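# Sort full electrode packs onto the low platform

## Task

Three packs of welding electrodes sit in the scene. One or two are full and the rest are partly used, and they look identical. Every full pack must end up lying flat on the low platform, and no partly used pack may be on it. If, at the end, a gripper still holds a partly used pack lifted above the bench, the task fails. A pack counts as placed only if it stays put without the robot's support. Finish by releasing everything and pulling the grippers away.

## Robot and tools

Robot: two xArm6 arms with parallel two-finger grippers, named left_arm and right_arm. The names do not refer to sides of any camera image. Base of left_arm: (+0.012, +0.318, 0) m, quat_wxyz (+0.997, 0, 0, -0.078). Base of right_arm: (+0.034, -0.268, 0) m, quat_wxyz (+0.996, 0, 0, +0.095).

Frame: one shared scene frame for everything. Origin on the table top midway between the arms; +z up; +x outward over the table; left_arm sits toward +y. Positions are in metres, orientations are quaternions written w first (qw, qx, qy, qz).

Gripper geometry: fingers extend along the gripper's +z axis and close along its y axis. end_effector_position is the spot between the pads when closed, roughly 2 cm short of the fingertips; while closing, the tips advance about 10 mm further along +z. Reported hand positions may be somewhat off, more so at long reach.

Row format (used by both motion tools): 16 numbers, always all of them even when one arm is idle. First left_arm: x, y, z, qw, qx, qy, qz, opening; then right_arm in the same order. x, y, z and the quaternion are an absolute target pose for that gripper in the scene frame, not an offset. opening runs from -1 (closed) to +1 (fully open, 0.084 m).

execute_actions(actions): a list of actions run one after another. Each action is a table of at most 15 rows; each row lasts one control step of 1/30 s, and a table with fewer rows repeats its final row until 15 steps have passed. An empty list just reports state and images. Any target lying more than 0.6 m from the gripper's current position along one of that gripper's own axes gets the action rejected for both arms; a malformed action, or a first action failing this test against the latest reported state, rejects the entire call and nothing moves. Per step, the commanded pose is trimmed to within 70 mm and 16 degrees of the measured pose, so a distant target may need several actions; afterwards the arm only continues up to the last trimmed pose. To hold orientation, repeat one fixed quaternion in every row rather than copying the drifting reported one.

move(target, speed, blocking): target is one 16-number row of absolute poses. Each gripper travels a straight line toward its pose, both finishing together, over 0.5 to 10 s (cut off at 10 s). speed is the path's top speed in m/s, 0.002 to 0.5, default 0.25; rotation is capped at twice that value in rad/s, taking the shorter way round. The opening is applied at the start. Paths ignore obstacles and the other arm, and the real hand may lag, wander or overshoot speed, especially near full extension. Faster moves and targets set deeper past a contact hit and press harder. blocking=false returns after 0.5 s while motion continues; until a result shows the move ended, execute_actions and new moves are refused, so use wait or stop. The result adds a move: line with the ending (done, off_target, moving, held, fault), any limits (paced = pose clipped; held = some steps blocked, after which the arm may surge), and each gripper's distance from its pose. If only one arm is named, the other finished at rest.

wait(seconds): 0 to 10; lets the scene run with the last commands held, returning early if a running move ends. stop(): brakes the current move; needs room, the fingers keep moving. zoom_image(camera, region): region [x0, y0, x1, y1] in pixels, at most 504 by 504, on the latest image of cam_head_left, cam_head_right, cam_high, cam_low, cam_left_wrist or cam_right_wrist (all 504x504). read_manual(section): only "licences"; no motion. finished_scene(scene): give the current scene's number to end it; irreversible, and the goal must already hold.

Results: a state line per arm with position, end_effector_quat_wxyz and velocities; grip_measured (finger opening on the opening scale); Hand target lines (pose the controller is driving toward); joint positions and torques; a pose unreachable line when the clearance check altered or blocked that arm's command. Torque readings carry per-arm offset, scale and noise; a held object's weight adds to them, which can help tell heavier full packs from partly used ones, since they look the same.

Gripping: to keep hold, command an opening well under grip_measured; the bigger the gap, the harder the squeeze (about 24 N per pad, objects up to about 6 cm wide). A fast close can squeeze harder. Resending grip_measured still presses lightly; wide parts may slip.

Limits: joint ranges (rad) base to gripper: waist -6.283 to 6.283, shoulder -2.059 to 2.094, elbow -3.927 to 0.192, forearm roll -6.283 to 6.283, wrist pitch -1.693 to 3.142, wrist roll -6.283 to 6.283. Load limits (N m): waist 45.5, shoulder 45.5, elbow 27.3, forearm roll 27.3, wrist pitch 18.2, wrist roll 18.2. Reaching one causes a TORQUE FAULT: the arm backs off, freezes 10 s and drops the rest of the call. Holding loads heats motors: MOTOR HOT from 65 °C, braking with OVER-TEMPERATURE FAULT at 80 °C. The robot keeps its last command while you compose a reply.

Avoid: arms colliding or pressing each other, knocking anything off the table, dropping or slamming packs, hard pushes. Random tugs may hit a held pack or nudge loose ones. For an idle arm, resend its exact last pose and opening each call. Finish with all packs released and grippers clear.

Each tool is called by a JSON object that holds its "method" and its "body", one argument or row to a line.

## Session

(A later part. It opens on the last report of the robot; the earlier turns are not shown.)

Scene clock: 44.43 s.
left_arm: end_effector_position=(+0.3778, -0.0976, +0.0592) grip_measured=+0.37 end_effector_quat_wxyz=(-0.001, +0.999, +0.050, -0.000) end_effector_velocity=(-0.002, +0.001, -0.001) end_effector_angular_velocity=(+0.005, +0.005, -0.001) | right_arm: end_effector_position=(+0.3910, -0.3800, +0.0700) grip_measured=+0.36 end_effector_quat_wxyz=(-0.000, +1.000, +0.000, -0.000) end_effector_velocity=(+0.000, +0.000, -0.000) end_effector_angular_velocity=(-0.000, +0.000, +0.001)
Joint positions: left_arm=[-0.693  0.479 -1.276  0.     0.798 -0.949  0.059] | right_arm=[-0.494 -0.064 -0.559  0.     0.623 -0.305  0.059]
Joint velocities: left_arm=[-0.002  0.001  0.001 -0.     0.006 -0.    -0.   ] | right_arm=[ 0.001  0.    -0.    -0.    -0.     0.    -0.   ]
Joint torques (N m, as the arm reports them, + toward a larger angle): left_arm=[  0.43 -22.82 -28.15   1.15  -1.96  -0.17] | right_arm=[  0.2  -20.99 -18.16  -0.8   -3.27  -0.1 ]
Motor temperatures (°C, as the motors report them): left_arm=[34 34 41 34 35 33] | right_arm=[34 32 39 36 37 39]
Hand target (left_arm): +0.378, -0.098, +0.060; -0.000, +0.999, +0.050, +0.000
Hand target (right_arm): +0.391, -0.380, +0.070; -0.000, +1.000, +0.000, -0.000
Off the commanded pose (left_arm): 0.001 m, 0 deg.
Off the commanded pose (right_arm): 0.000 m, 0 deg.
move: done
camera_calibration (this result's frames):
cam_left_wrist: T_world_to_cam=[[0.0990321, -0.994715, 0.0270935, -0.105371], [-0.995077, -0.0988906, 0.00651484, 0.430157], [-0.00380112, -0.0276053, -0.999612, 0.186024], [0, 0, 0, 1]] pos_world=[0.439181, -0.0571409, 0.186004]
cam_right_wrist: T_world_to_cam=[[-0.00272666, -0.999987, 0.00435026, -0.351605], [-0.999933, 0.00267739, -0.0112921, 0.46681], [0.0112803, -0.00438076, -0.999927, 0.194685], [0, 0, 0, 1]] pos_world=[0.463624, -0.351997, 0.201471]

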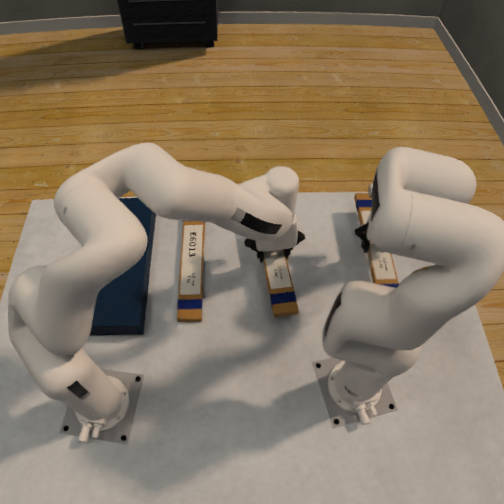

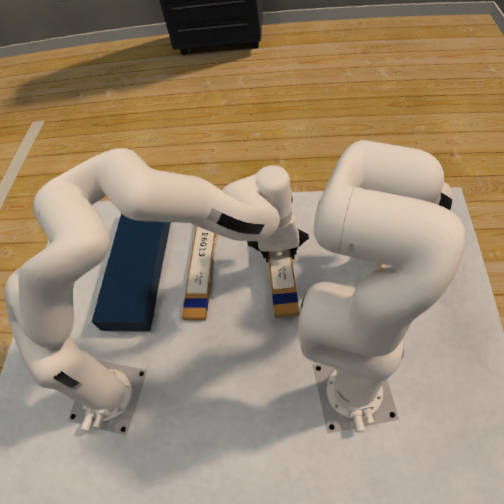

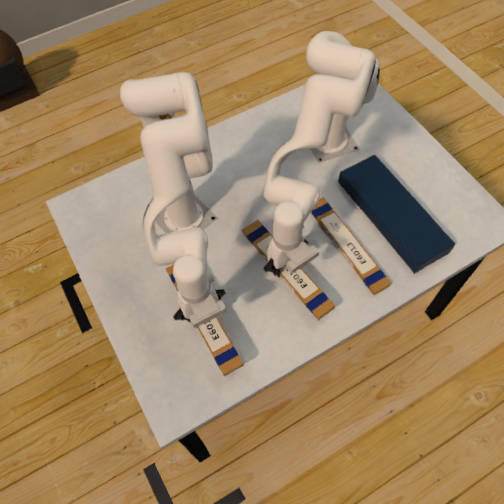

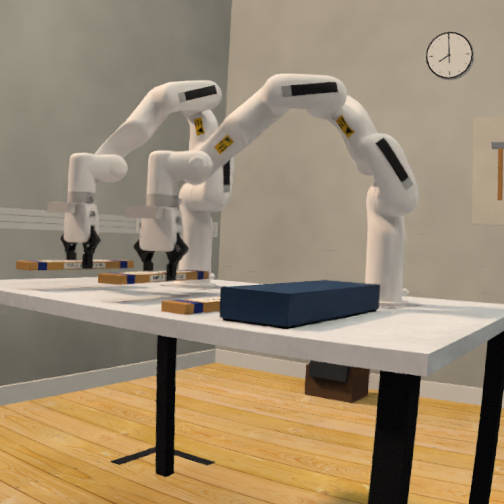

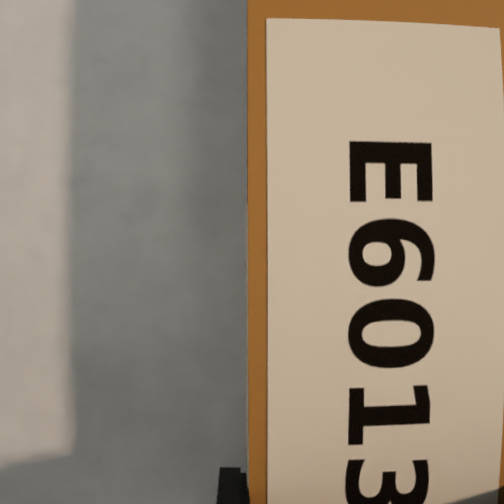

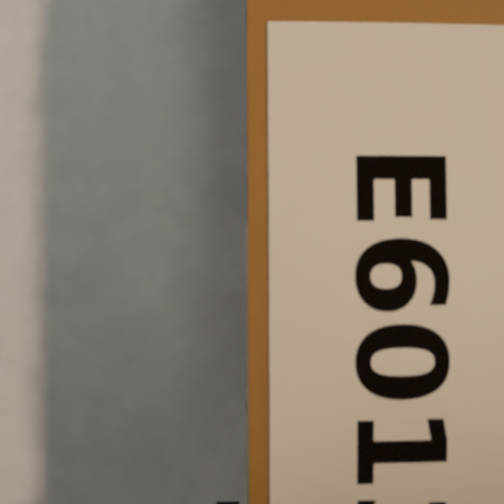

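{"method": "move", "body": {
  "target": [0.388,0.121,0.07,0,1,-0.012,0,-0.4,0.391,-0.298,0.05,0,0.9987,0.05,0,-0.4],
  "speed": 0.2
}}

{"method": "wait", "body": {
  "seconds": 0.5
}}

{"method": "zoom_image", "body": {
  "camera": "cam_high",
  "region": [320,140,480,300]
}}

Scene clock: 53.20 s.
left_arm: end_effector_position=(+0.3878, +0.1204, +0.0702) grip_measured=+0.37 end_effector_quat_wxyz=(+0.000, +1.000, -0.012, -0.001) end_effector_velocity=(-0.001, +0.003, -0.000) end_effector_angular_velocity=(-0.001, +0.003, +0.000) | right_arm: end_effector_position=(+0.3914, -0.2979, +0.0500) grip_measured=+0.36 end_effector_quat_wxyz=(-0.000, +0.999, +0.050, +0.000) end_effector_velocity=(+0.000, +0.000, -0.000) end_effector_angular_velocity=(-0.000, -0.000, +0.002)
Joint positions: left_arm=[-0.327  0.088 -0.744 -0.002  0.658 -0.457  0.06 ] | right_arm=[-0.274 -0.053 -0.493  0.002  0.545 -0.186  0.059]
Joint velocities: left_arm=[ 0.006 -0.004  0.005 -0.003  0.     0.009 -0.   ] | right_arm=[ 0.001  0.001 -0.    -0.    -0.001 -0.    -0.   ]
Joint torques (N m, as the arm reports them, + toward a larger angle): left_arm=[  0.12 -15.43 -25.83   1.22  -1.83  -0.12] | right_arm=[  0.16 -20.3  -17.3   -0.83  -3.39  -0.1 ]
Motor temperatures (°C, as the motors report them): left_arm=[34 35 42 34 35 33] | right_arm=[34 32 39 36 37 39]
Hand target (left_arm): +0.388, +0.121, +0.070; +0.000, +1.000, -0.012, -0.001
Hand target (right_arm): +0.391, -0.298, +0.050; -0.000, +0.999, +0.050, +0.000
Off the commanded pose (left_arm): 0.001 m, 0 deg.
Off the commanded pose (right_arm): 0.000 m, 0 deg.
move: done
camera_calibration (this result's frames):
cam_left_wrist: T_world_to_cam=[[-0.0255983, -0.999256, 0.0288471, 0.158973], [-0.999642, 0.0258125, 0.00707778, 0.448326], [-0.00781713, -0.0286556, -0.999559, 0.204745], [0, 0, 0, 1]] pos_world=[0.453835, 0.153149, 0.196895]
cam_right_wrist: T_world_to_cam=[[0.0969853, -0.99528, 0.00353894, -0.307032], [-0.99521, -0.0970211, -0.011966, 0.435296], [0.0122529, -0.00236146, -0.999922, 0.175274], [0, 0, 0, 1]] pos_world=[0.460841, -0.262936, 0.181556]

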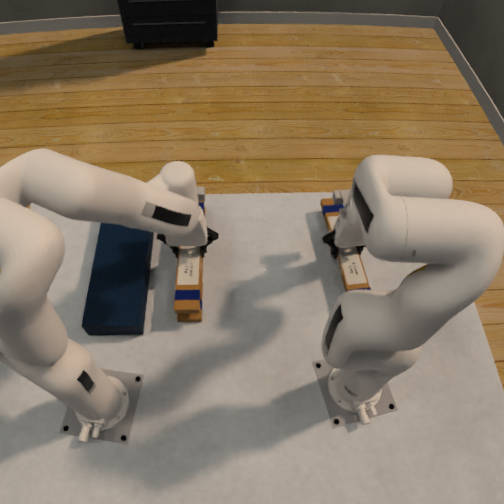

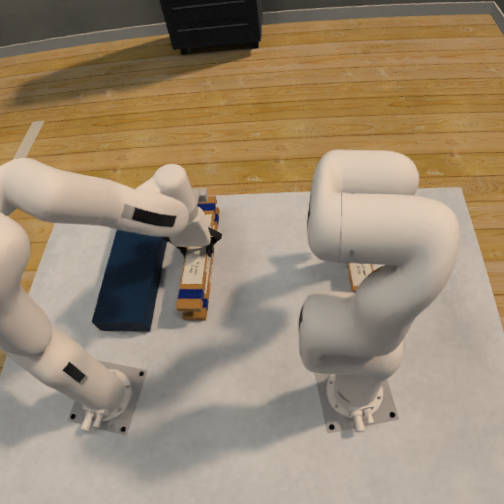

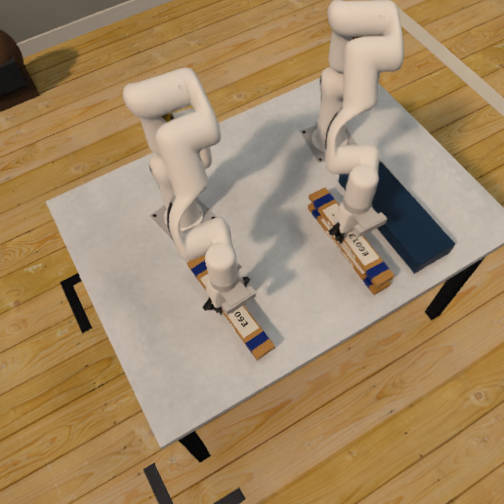

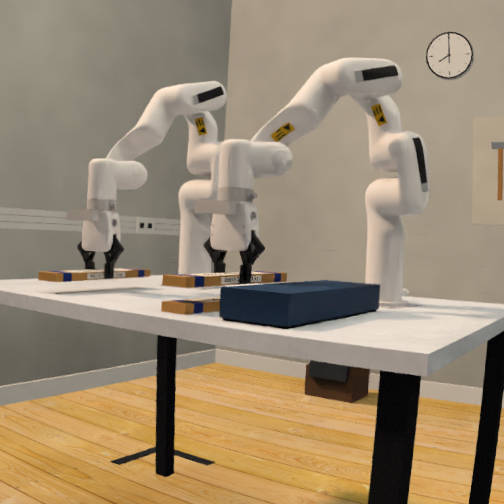

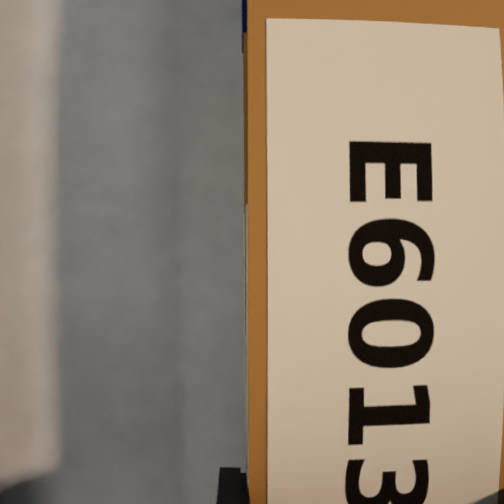

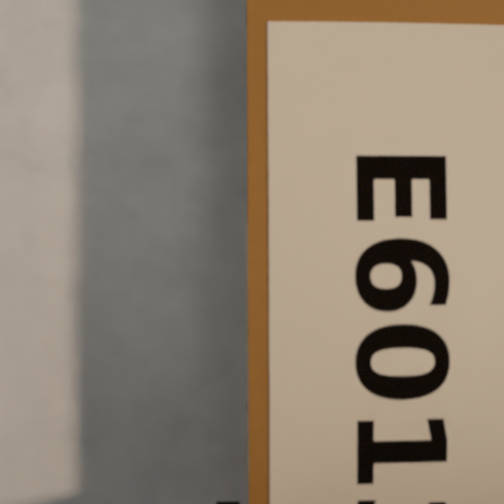

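Scene clock: 53.70 s.
left_arm: end_effector_position=(+0.3878, +0.1208, +0.0702) grip_measured=+0.37 end_effector_quat_wxyz=(+0.000, +1.000, -0.012, -0.001) end_effector_velocity=(-0.000, -0.001, -0.000) end_effector_angular_velocity=(+0.000, +0.000, -0.003) | right_arm: end_effector_position=(+0.3914, -0.2978, +0.0500) grip_measured=+0.36 end_effector_quat_wxyz=(-0.000, +0.999, +0.050, +0.000) end_effector_velocity=(+0.000, +0.000, +0.000) end_effector_angular_velocity=(-0.000, -0.000, -0.000)
Joint positions: left_arm=[-0.326  0.087 -0.744 -0.002  0.658 -0.457  0.06 ] | right_arm=[-0.274 -0.053 -0.493  0.002  0.545 -0.186  0.059]
Joint velocities: left_arm=[-0.002  0.     0.     0.    -0.     0.    -0.   ] | right_arm=[ 0.001  0.    -0.    -0.     0.     0.001  0.   ]
Joint torques (N m, as the arm reports them, + toward a larger angle): left_arm=[  0.57 -15.61 -25.73   0.96  -1.79  -0.11] | right_arm=[  0.27 -20.08 -17.17  -0.87  -3.26  -0.01]
Motor temperatures (°C, as the motors report them): left_arm=[34 35 42 34 35 33] | right_arm=[34 32 39 36 37 39]
Hand target (left_arm): +0.388, +0.121, +0.070; +0.000, +1.000, -0.012, -0.001
Hand target (right_arm): +0.391, -0.298, +0.050; -0.000, +0.999, +0.050, +0.000
Off the commanded pose (left_arm): 0.000 m, 0 deg.
Off the commanded pose (right_arm): 0.000 m, 0 deg.
wait: 0.50 s; at rest by 0.17 s
camera_calibration (this result's frames):
cam_left_wrist: T_world_to_cam=[[-0.0253025, -0.99926, 0.0289832, 0.15924], [-0.999649, 0.0255195, 0.00714106, 0.448393], [-0.00787541, -0.0287924, -0.999554, 0.204842], [0, 0, 0, 1]] pos_world=[0.453878, 0.153578, 0.196933]
cam_right_wrist: T_world_to_cam=[[0.0972548, -0.995253, 0.00352923, -0.306993], [-0.995185, -0.0972902, -0.011855, 0.43518], [0.0121421, -0.00235928, -0.999923, 0.17527], [0, 0, 0, 1]] pos_world=[0.460814, -0.262784, 0.181499]

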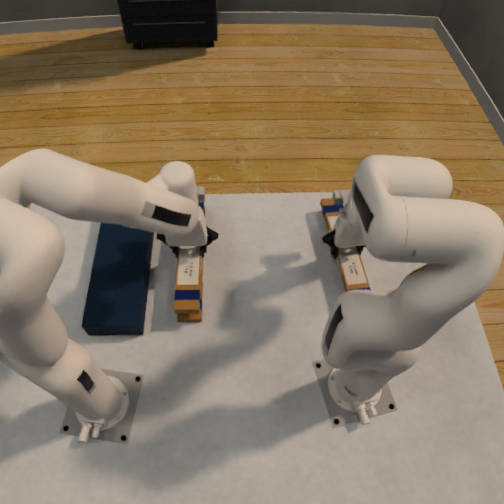

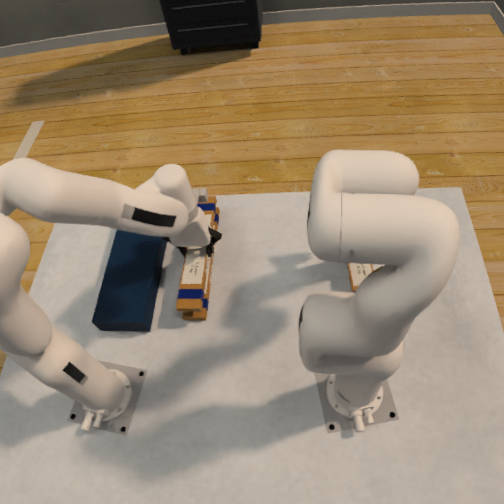

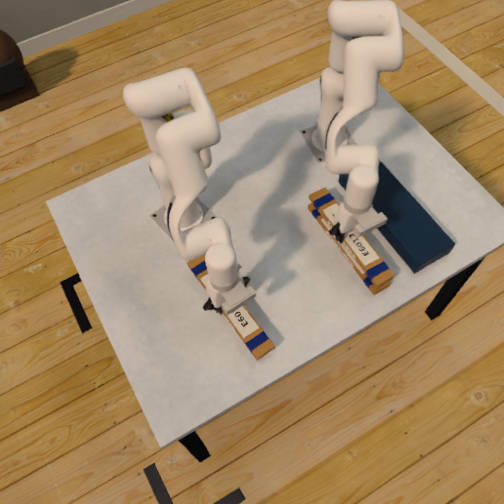

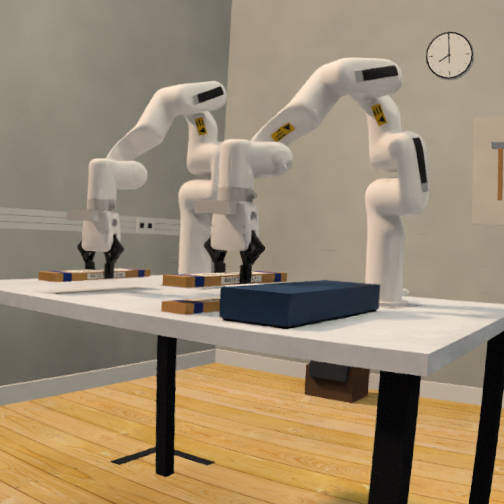

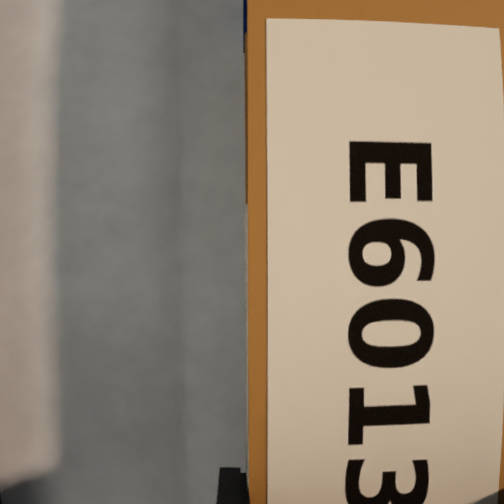

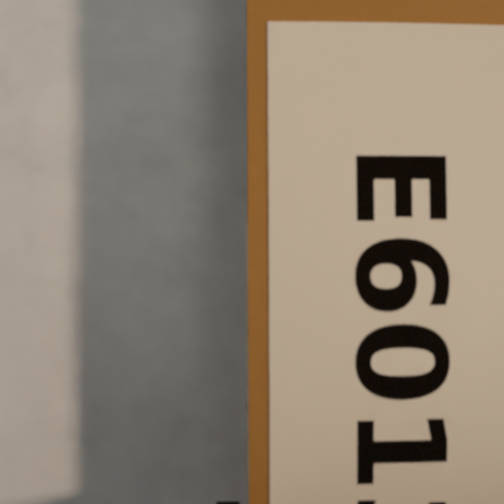

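Region (320, 140, 480, 300) of cam_high's 504x504 image, scaled by 3.150, with more detail than that image has.

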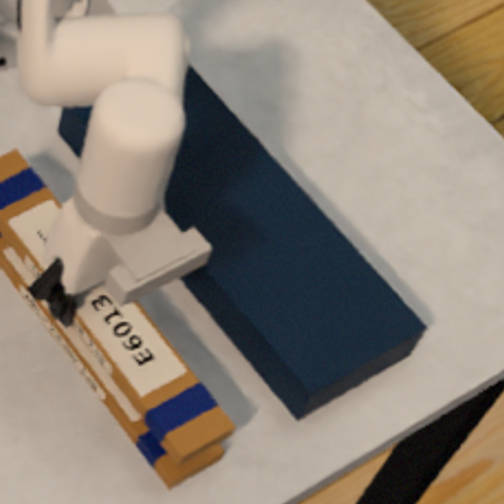

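{"method": "move", "body": {
  "target": [0.388,0.125,0.115,0,1,-0.012,0,-0.4,0.391,-0.27,0.05,0,0.9987,0.05,0,-0.4],
  "speed": 0.15
}}

{"method": "move", "body": {
  "target": [0.386,0.341,0.115,0,1,-0.01,0,-0.4,0.391,-0.07,0.04,0,1,0,0,-0.4],
  "speed": 0.2
}}

Scene clock: 61.77 s.
left_arm: end_effector_position=(+0.3878, +0.1252, +0.1144) grip_measured=+0.37 end_effector_quat_wxyz=(-0.000, +1.000, -0.012, -0.001) end_effector_velocity=(+0.002, -0.001, +0.004) end_effector_angular_velocity=(-0.003, -0.006, -0.001) | right_arm: end_effector_position=(+0.3911, -0.2701, +0.0500) grip_measured=+0.36 end_effector_quat_wxyz=(-0.000, +0.999, +0.050, +0.000) end_effector_velocity=(-0.001, +0.001, -0.001) end_effector_angular_velocity=(-0.001, +0.002, +0.000)
Joint positions: left_arm=[-0.318 -0.016 -0.773  0.     0.79  -0.45   0.06 ] | right_arm=[-0.196 -0.058 -0.487  0.001  0.545 -0.107  0.059]
Joint velocities: left_arm=[ 0.    -0.005 -0.006  0.     0.004  0.001  0.   ] | right_arm=[ 0.003  0.     0.002 -0.001 -0.     0.004 -0.   ]
Joint torques (N m, as the arm reports them, + toward a larger angle): left_arm=[  0.47 -14.69 -27.91   1.05  -1.84  -0.12] | right_arm=[ -0.06 -19.94 -17.39  -0.75  -3.31  -0.16]
Motor temperatures (°C, as the motors report them): left_arm=[34 35 42 34 35 33] | right_arm=[34 33 39 36 37 39]
Hand target (left_arm): +0.388, +0.125, +0.115; -0.000, +1.000, -0.012, +0.000
Hand target (right_arm): +0.391, -0.270, +0.050; -0.000, +0.999, +0.050, +0.000
Off the commanded pose (left_arm): 0.001 m, 0 deg.
Off the commanded pose (right_arm): 0.000 m, 0 deg.
move: done
camera_calibration (this result's frames):
cam_left_wrist: T_world_to_cam=[[-0.0247613, -0.999312, 0.027622, 0.162312], [-0.999665, 0.0249587, 0.00682639, 0.448034], [-0.0075111, -0.0274437, -0.999595, 0.24879], [0, 0, 0, 1]] pos_world=[0.453771, 0.157846, 0.241148]
cam_right_wrist: T_world_to_cam=[[0.0969857, -0.995278, 0.0040368, -0.279329], [-0.995216, -0.0970261, -0.0114364, 0.437633], [0.0117741, -0.00290832, -0.999926, 0.175366], [0, 0, 0, 1]] pos_world=[0.460565, -0.235038, 0.181485]

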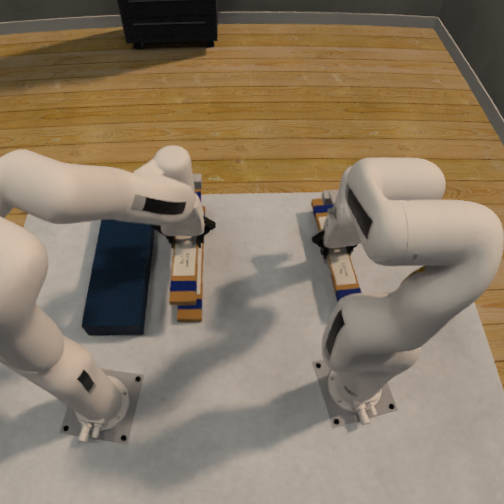

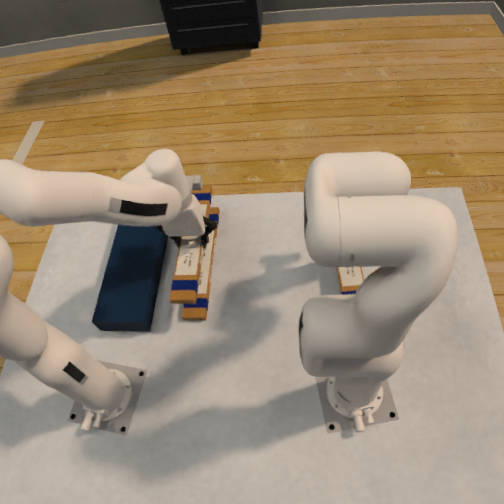

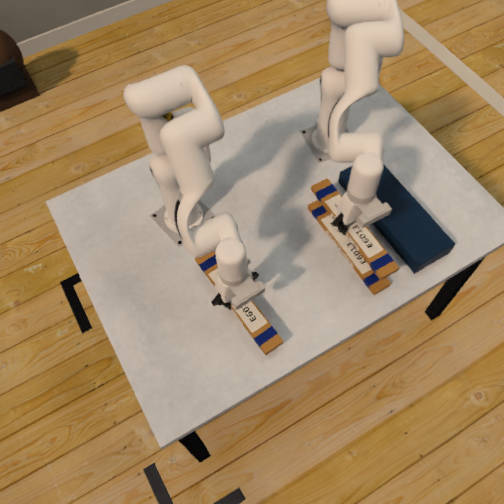

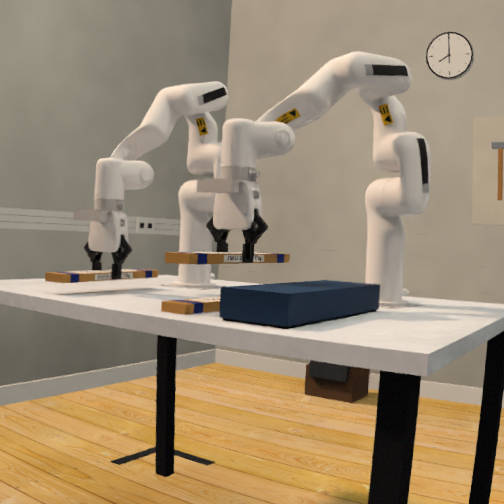

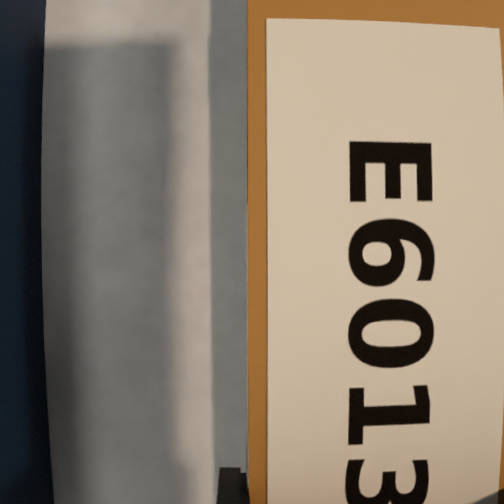

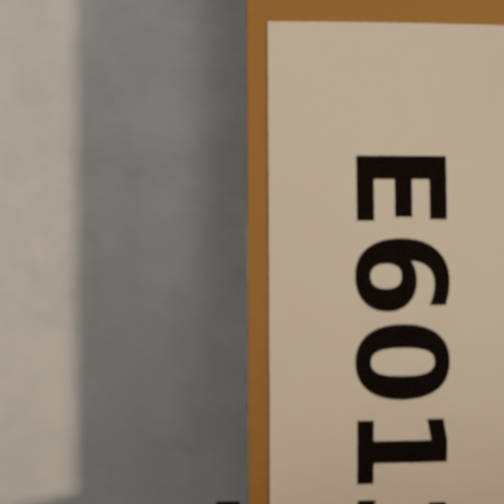

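Scene clock: 63.37 s.
left_arm: end_effector_position=(+0.3858, +0.3403, +0.1150) grip_measured=+0.37 end_effector_quat_wxyz=(+0.001, +1.000, -0.010, -0.001) end_effector_velocity=(+0.000, +0.003, -0.000) end_effector_angular_velocity=(-0.002, +0.001, +0.003) | right_arm: end_effector_position=(+0.3916, -0.0700, +0.0401) grip_measured=+0.36 end_effector_quat_wxyz=(-0.001, +1.000, -0.000, -0.000) end_effector_velocity=(+0.002, +0.004, +0.001) end_effector_angular_velocity=(+0.000, -0.005, +0.003)
Joint positions: left_arm=[ 0.217 -0.174 -0.603 -0.001  0.779  0.082  0.06 ] | right_arm=[ 0.315  0.12  -0.67   0.003  0.549  0.502  0.059]
Joint velocities: left_arm=[ 0.008  0.002 -0.002 -0.003  0.     0.008 -0.   ] | right_arm=[ 0.007  0.004 -0.01  -0.004  0.001  0.007  0.   ]
Joint torques (N m, as the arm reports them, + toward a larger angle): left_arm=[  0.22 -12.06 -27.58   1.1   -1.87  -0.15] | right_arm=[  0.19 -24.26 -17.34  -0.86  -3.35  -0.21]
Motor temperatures (°C, as the motors report them): left_arm=[34 34 42 34 35 33] | right_arm=[34 33 39 36 37 39]
Hand target (left_arm): +0.386, +0.341, +0.115; +0.001, +1.000, -0.010, -0.001
Hand target (right_arm): +0.392, -0.070, +0.040; -0.001, +1.000, -0.000, +0.000
Off the commanded pose (left_arm): 0.001 m, 0 deg.
Off the commanded pose (right_arm): 0.001 m, 0 deg.
move: done
camera_calibration (this result's frames):
cam_left_wrist: T_world_to_cam=[[-0.0214484, -0.999335, 0.0294849, 0.375775], [-0.999739, 0.0216713, 0.00726066, 0.441818], [-0.00789481, -0.0293215, -0.999539, 0.25614], [0, 0, 0, 1]] pos_world=[0.451785, 0.37346, 0.241734]
cam_right_wrist: T_world_to_cam=[[-0.00314264, -0.999992, 0.00237442, -0.0412131], [-0.999932, 0.00311584, -0.0112069, 0.466286], [0.0111994, -0.00240948, -0.999934, 0.166286], [0, 0, 0, 1]] pos_world=[0.464263, -0.042265, 0.171598]

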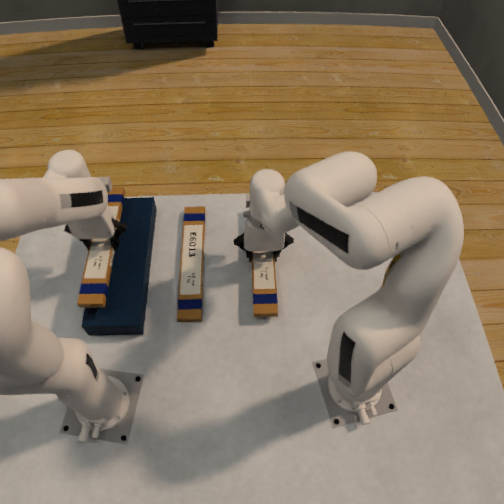

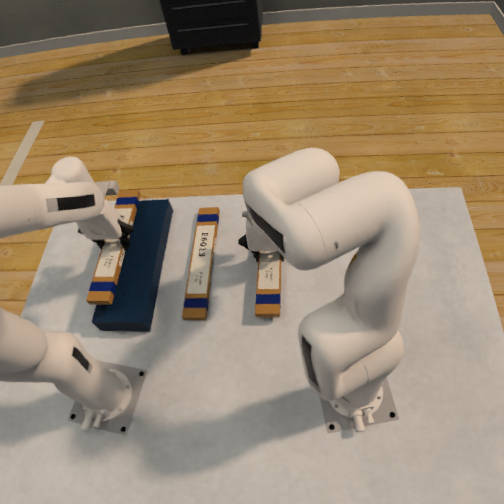

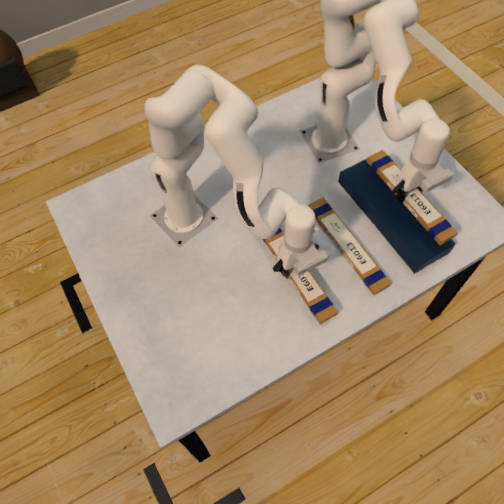

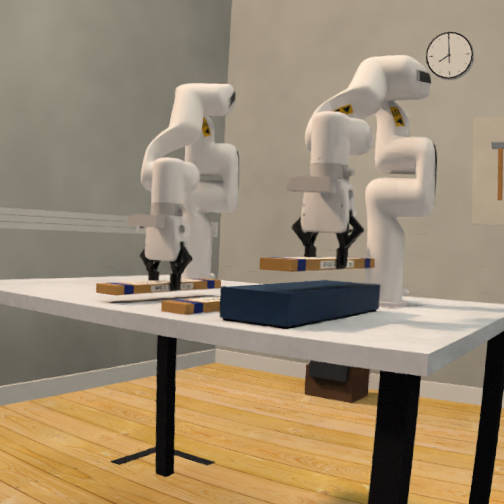

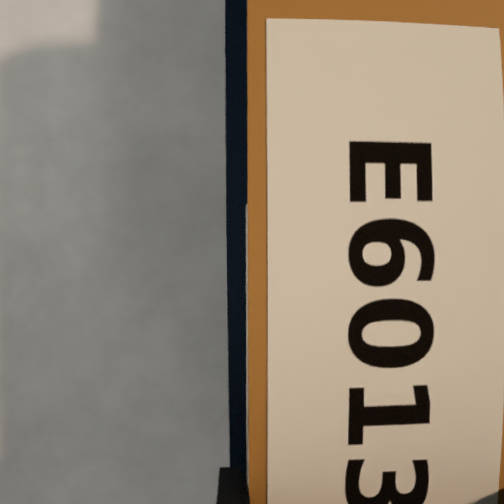

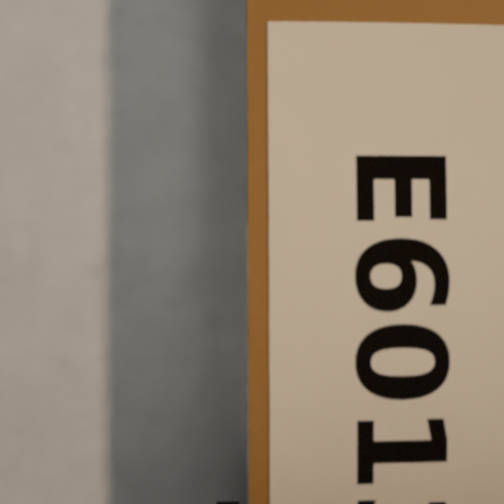

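{"method": "move", "body": {
  "target": [0.383,0.345,0.078,0,1,-0.006,0,-0.4,0.391,-0.07,0.021,0,1,0,0,-0.4],
  "speed": 0.06
}}

{"method": "zoom_image", "body": {
  "camera": "cam_low",
  "region": [210,240,400,340]
}}

Scene clock: 70.80 s.
left_arm: end_effector_position=(+0.3833, +0.3449, +0.0786) grip_measured=+0.37 end_effector_quat_wxyz=(+0.000, +1.000, -0.006, +0.001) end_effector_velocity=(+0.001, -0.000, -0.000) end_effector_angular_velocity=(-0.001, -0.003, +0.001) | right_arm: end_effector_position=(+0.3912, -0.0698, +0.0213) grip_measured=+0.36 end_effector_quat_wxyz=(-0.000, +1.000, +0.000, +0.000) end_effector_velocity=(+0.000, -0.000, -0.001) end_effector_angular_velocity=(+0.000, -0.001, -0.002)
Joint positions: left_arm=[ 0.229 -0.094 -0.558 -0.001  0.651  0.086  0.06 ] | right_arm=[ 0.317  0.174 -0.666  0.     0.491  0.506  0.059]
Joint velocities: left_arm=[-0.001  0.002  0.    -0.003 -0.005 -0.     0.   ] | right_arm=[-0.001  0.003  0.    -0.    -0.004  0.001 -0.   ]
Joint torques (N m, as the arm reports them, + toward a larger angle): left_arm=[  0.28 -11.89 -25.06   1.02  -1.86  -0.2 ] | right_arm=[  0.17 -24.53 -16.27  -0.85  -3.24  -0.16]
Motor temperatures (°C, as the motors report them): left_arm=[34 34 43 34 35 33] | right_arm=[34 33 39 36 37 39]
Hand target (left_arm): +0.383, +0.345, +0.078; +0.000, +1.000, -0.006, -0.000
Hand target (right_arm): +0.391, -0.070, +0.021; -0.000, +1.000, +0.000, -0.000
Off the commanded pose (left_arm): 0.001 m, 0 deg.
Off the commanded pose (right_arm): 0.000 m, 0 deg.
move: done
camera_calibration (this result's frames):
cam_left_wrist: T_world_to_cam=[[-0.0133754, -0.9995, 0.0286671, 0.378363], [-0.999898, 0.013516, 0.00471857, 0.442529], [-0.00510367, -0.028601, -0.999578, 0.2185], [0, 0, 0, 1]] pos_world=[0.44866, 0.378442, 0.205473]
cam_right_wrist: T_world_to_cam=[[-0.00265135, -0.999989, 0.00394378, -0.0412522], [-0.999928, 0.00260491, -0.0117321, 0.465643], [0.0117217, -0.0039746, -0.999923, 0.147151], [0, 0, 0, 1]] pos_world=[0.463775, -0.0418798, 0.152765]

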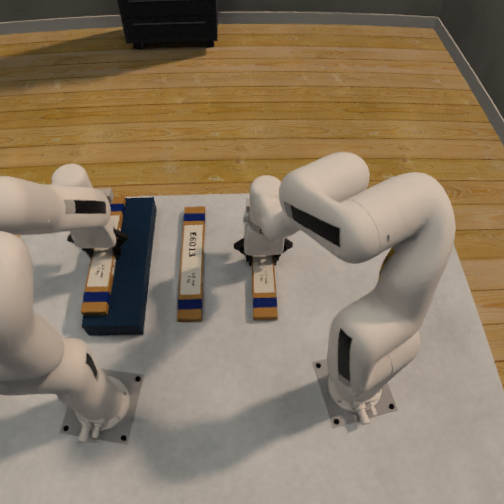

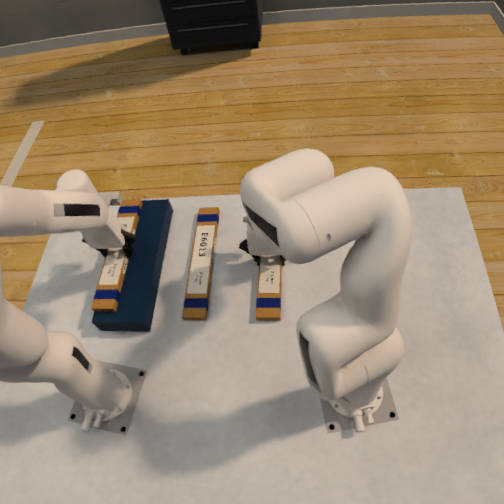

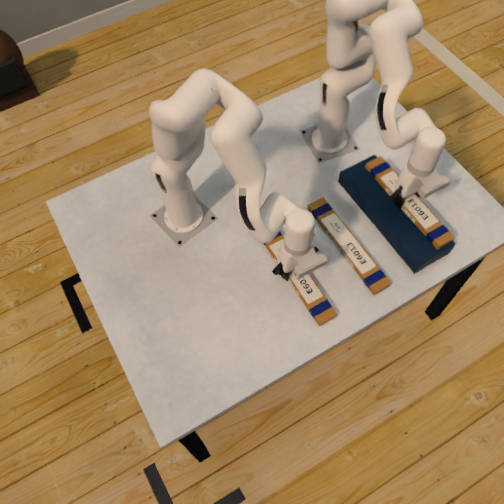

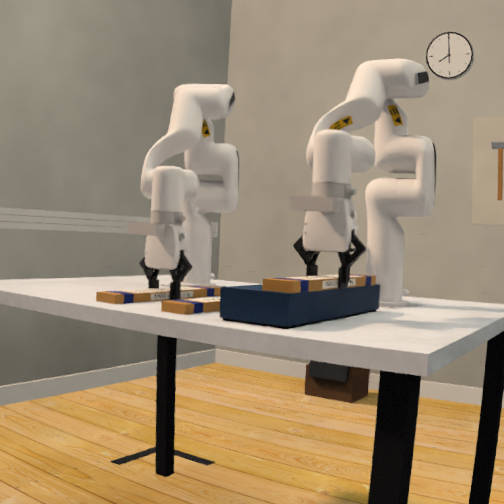

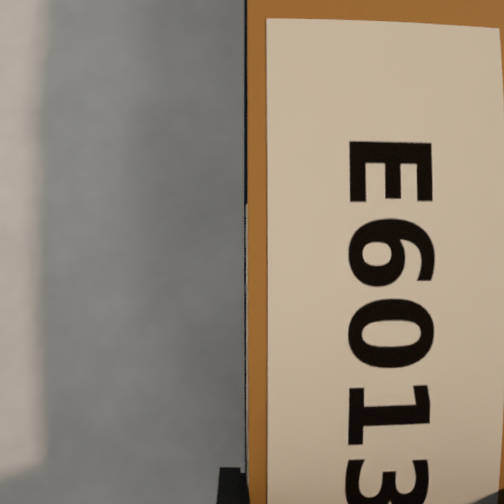

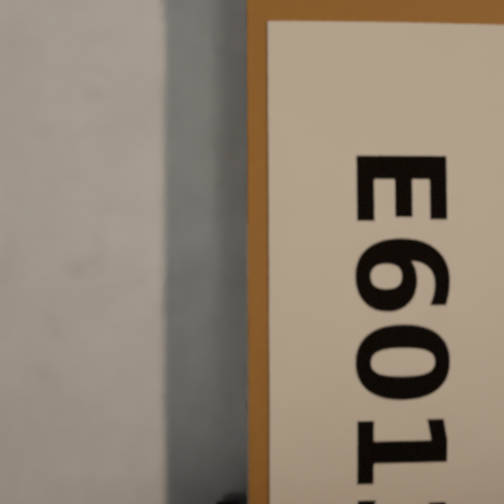

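Region (210, 240, 400, 340) of cam_low's 504x504 image, scaled by 2.653, with more detail than that image has; it fills the top 265 rows of this view, and the rest is white.

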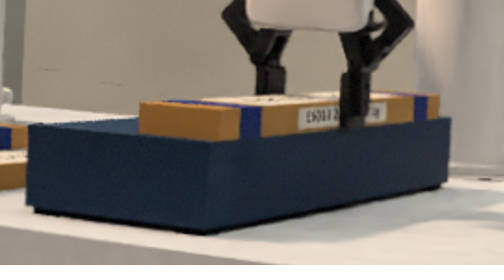

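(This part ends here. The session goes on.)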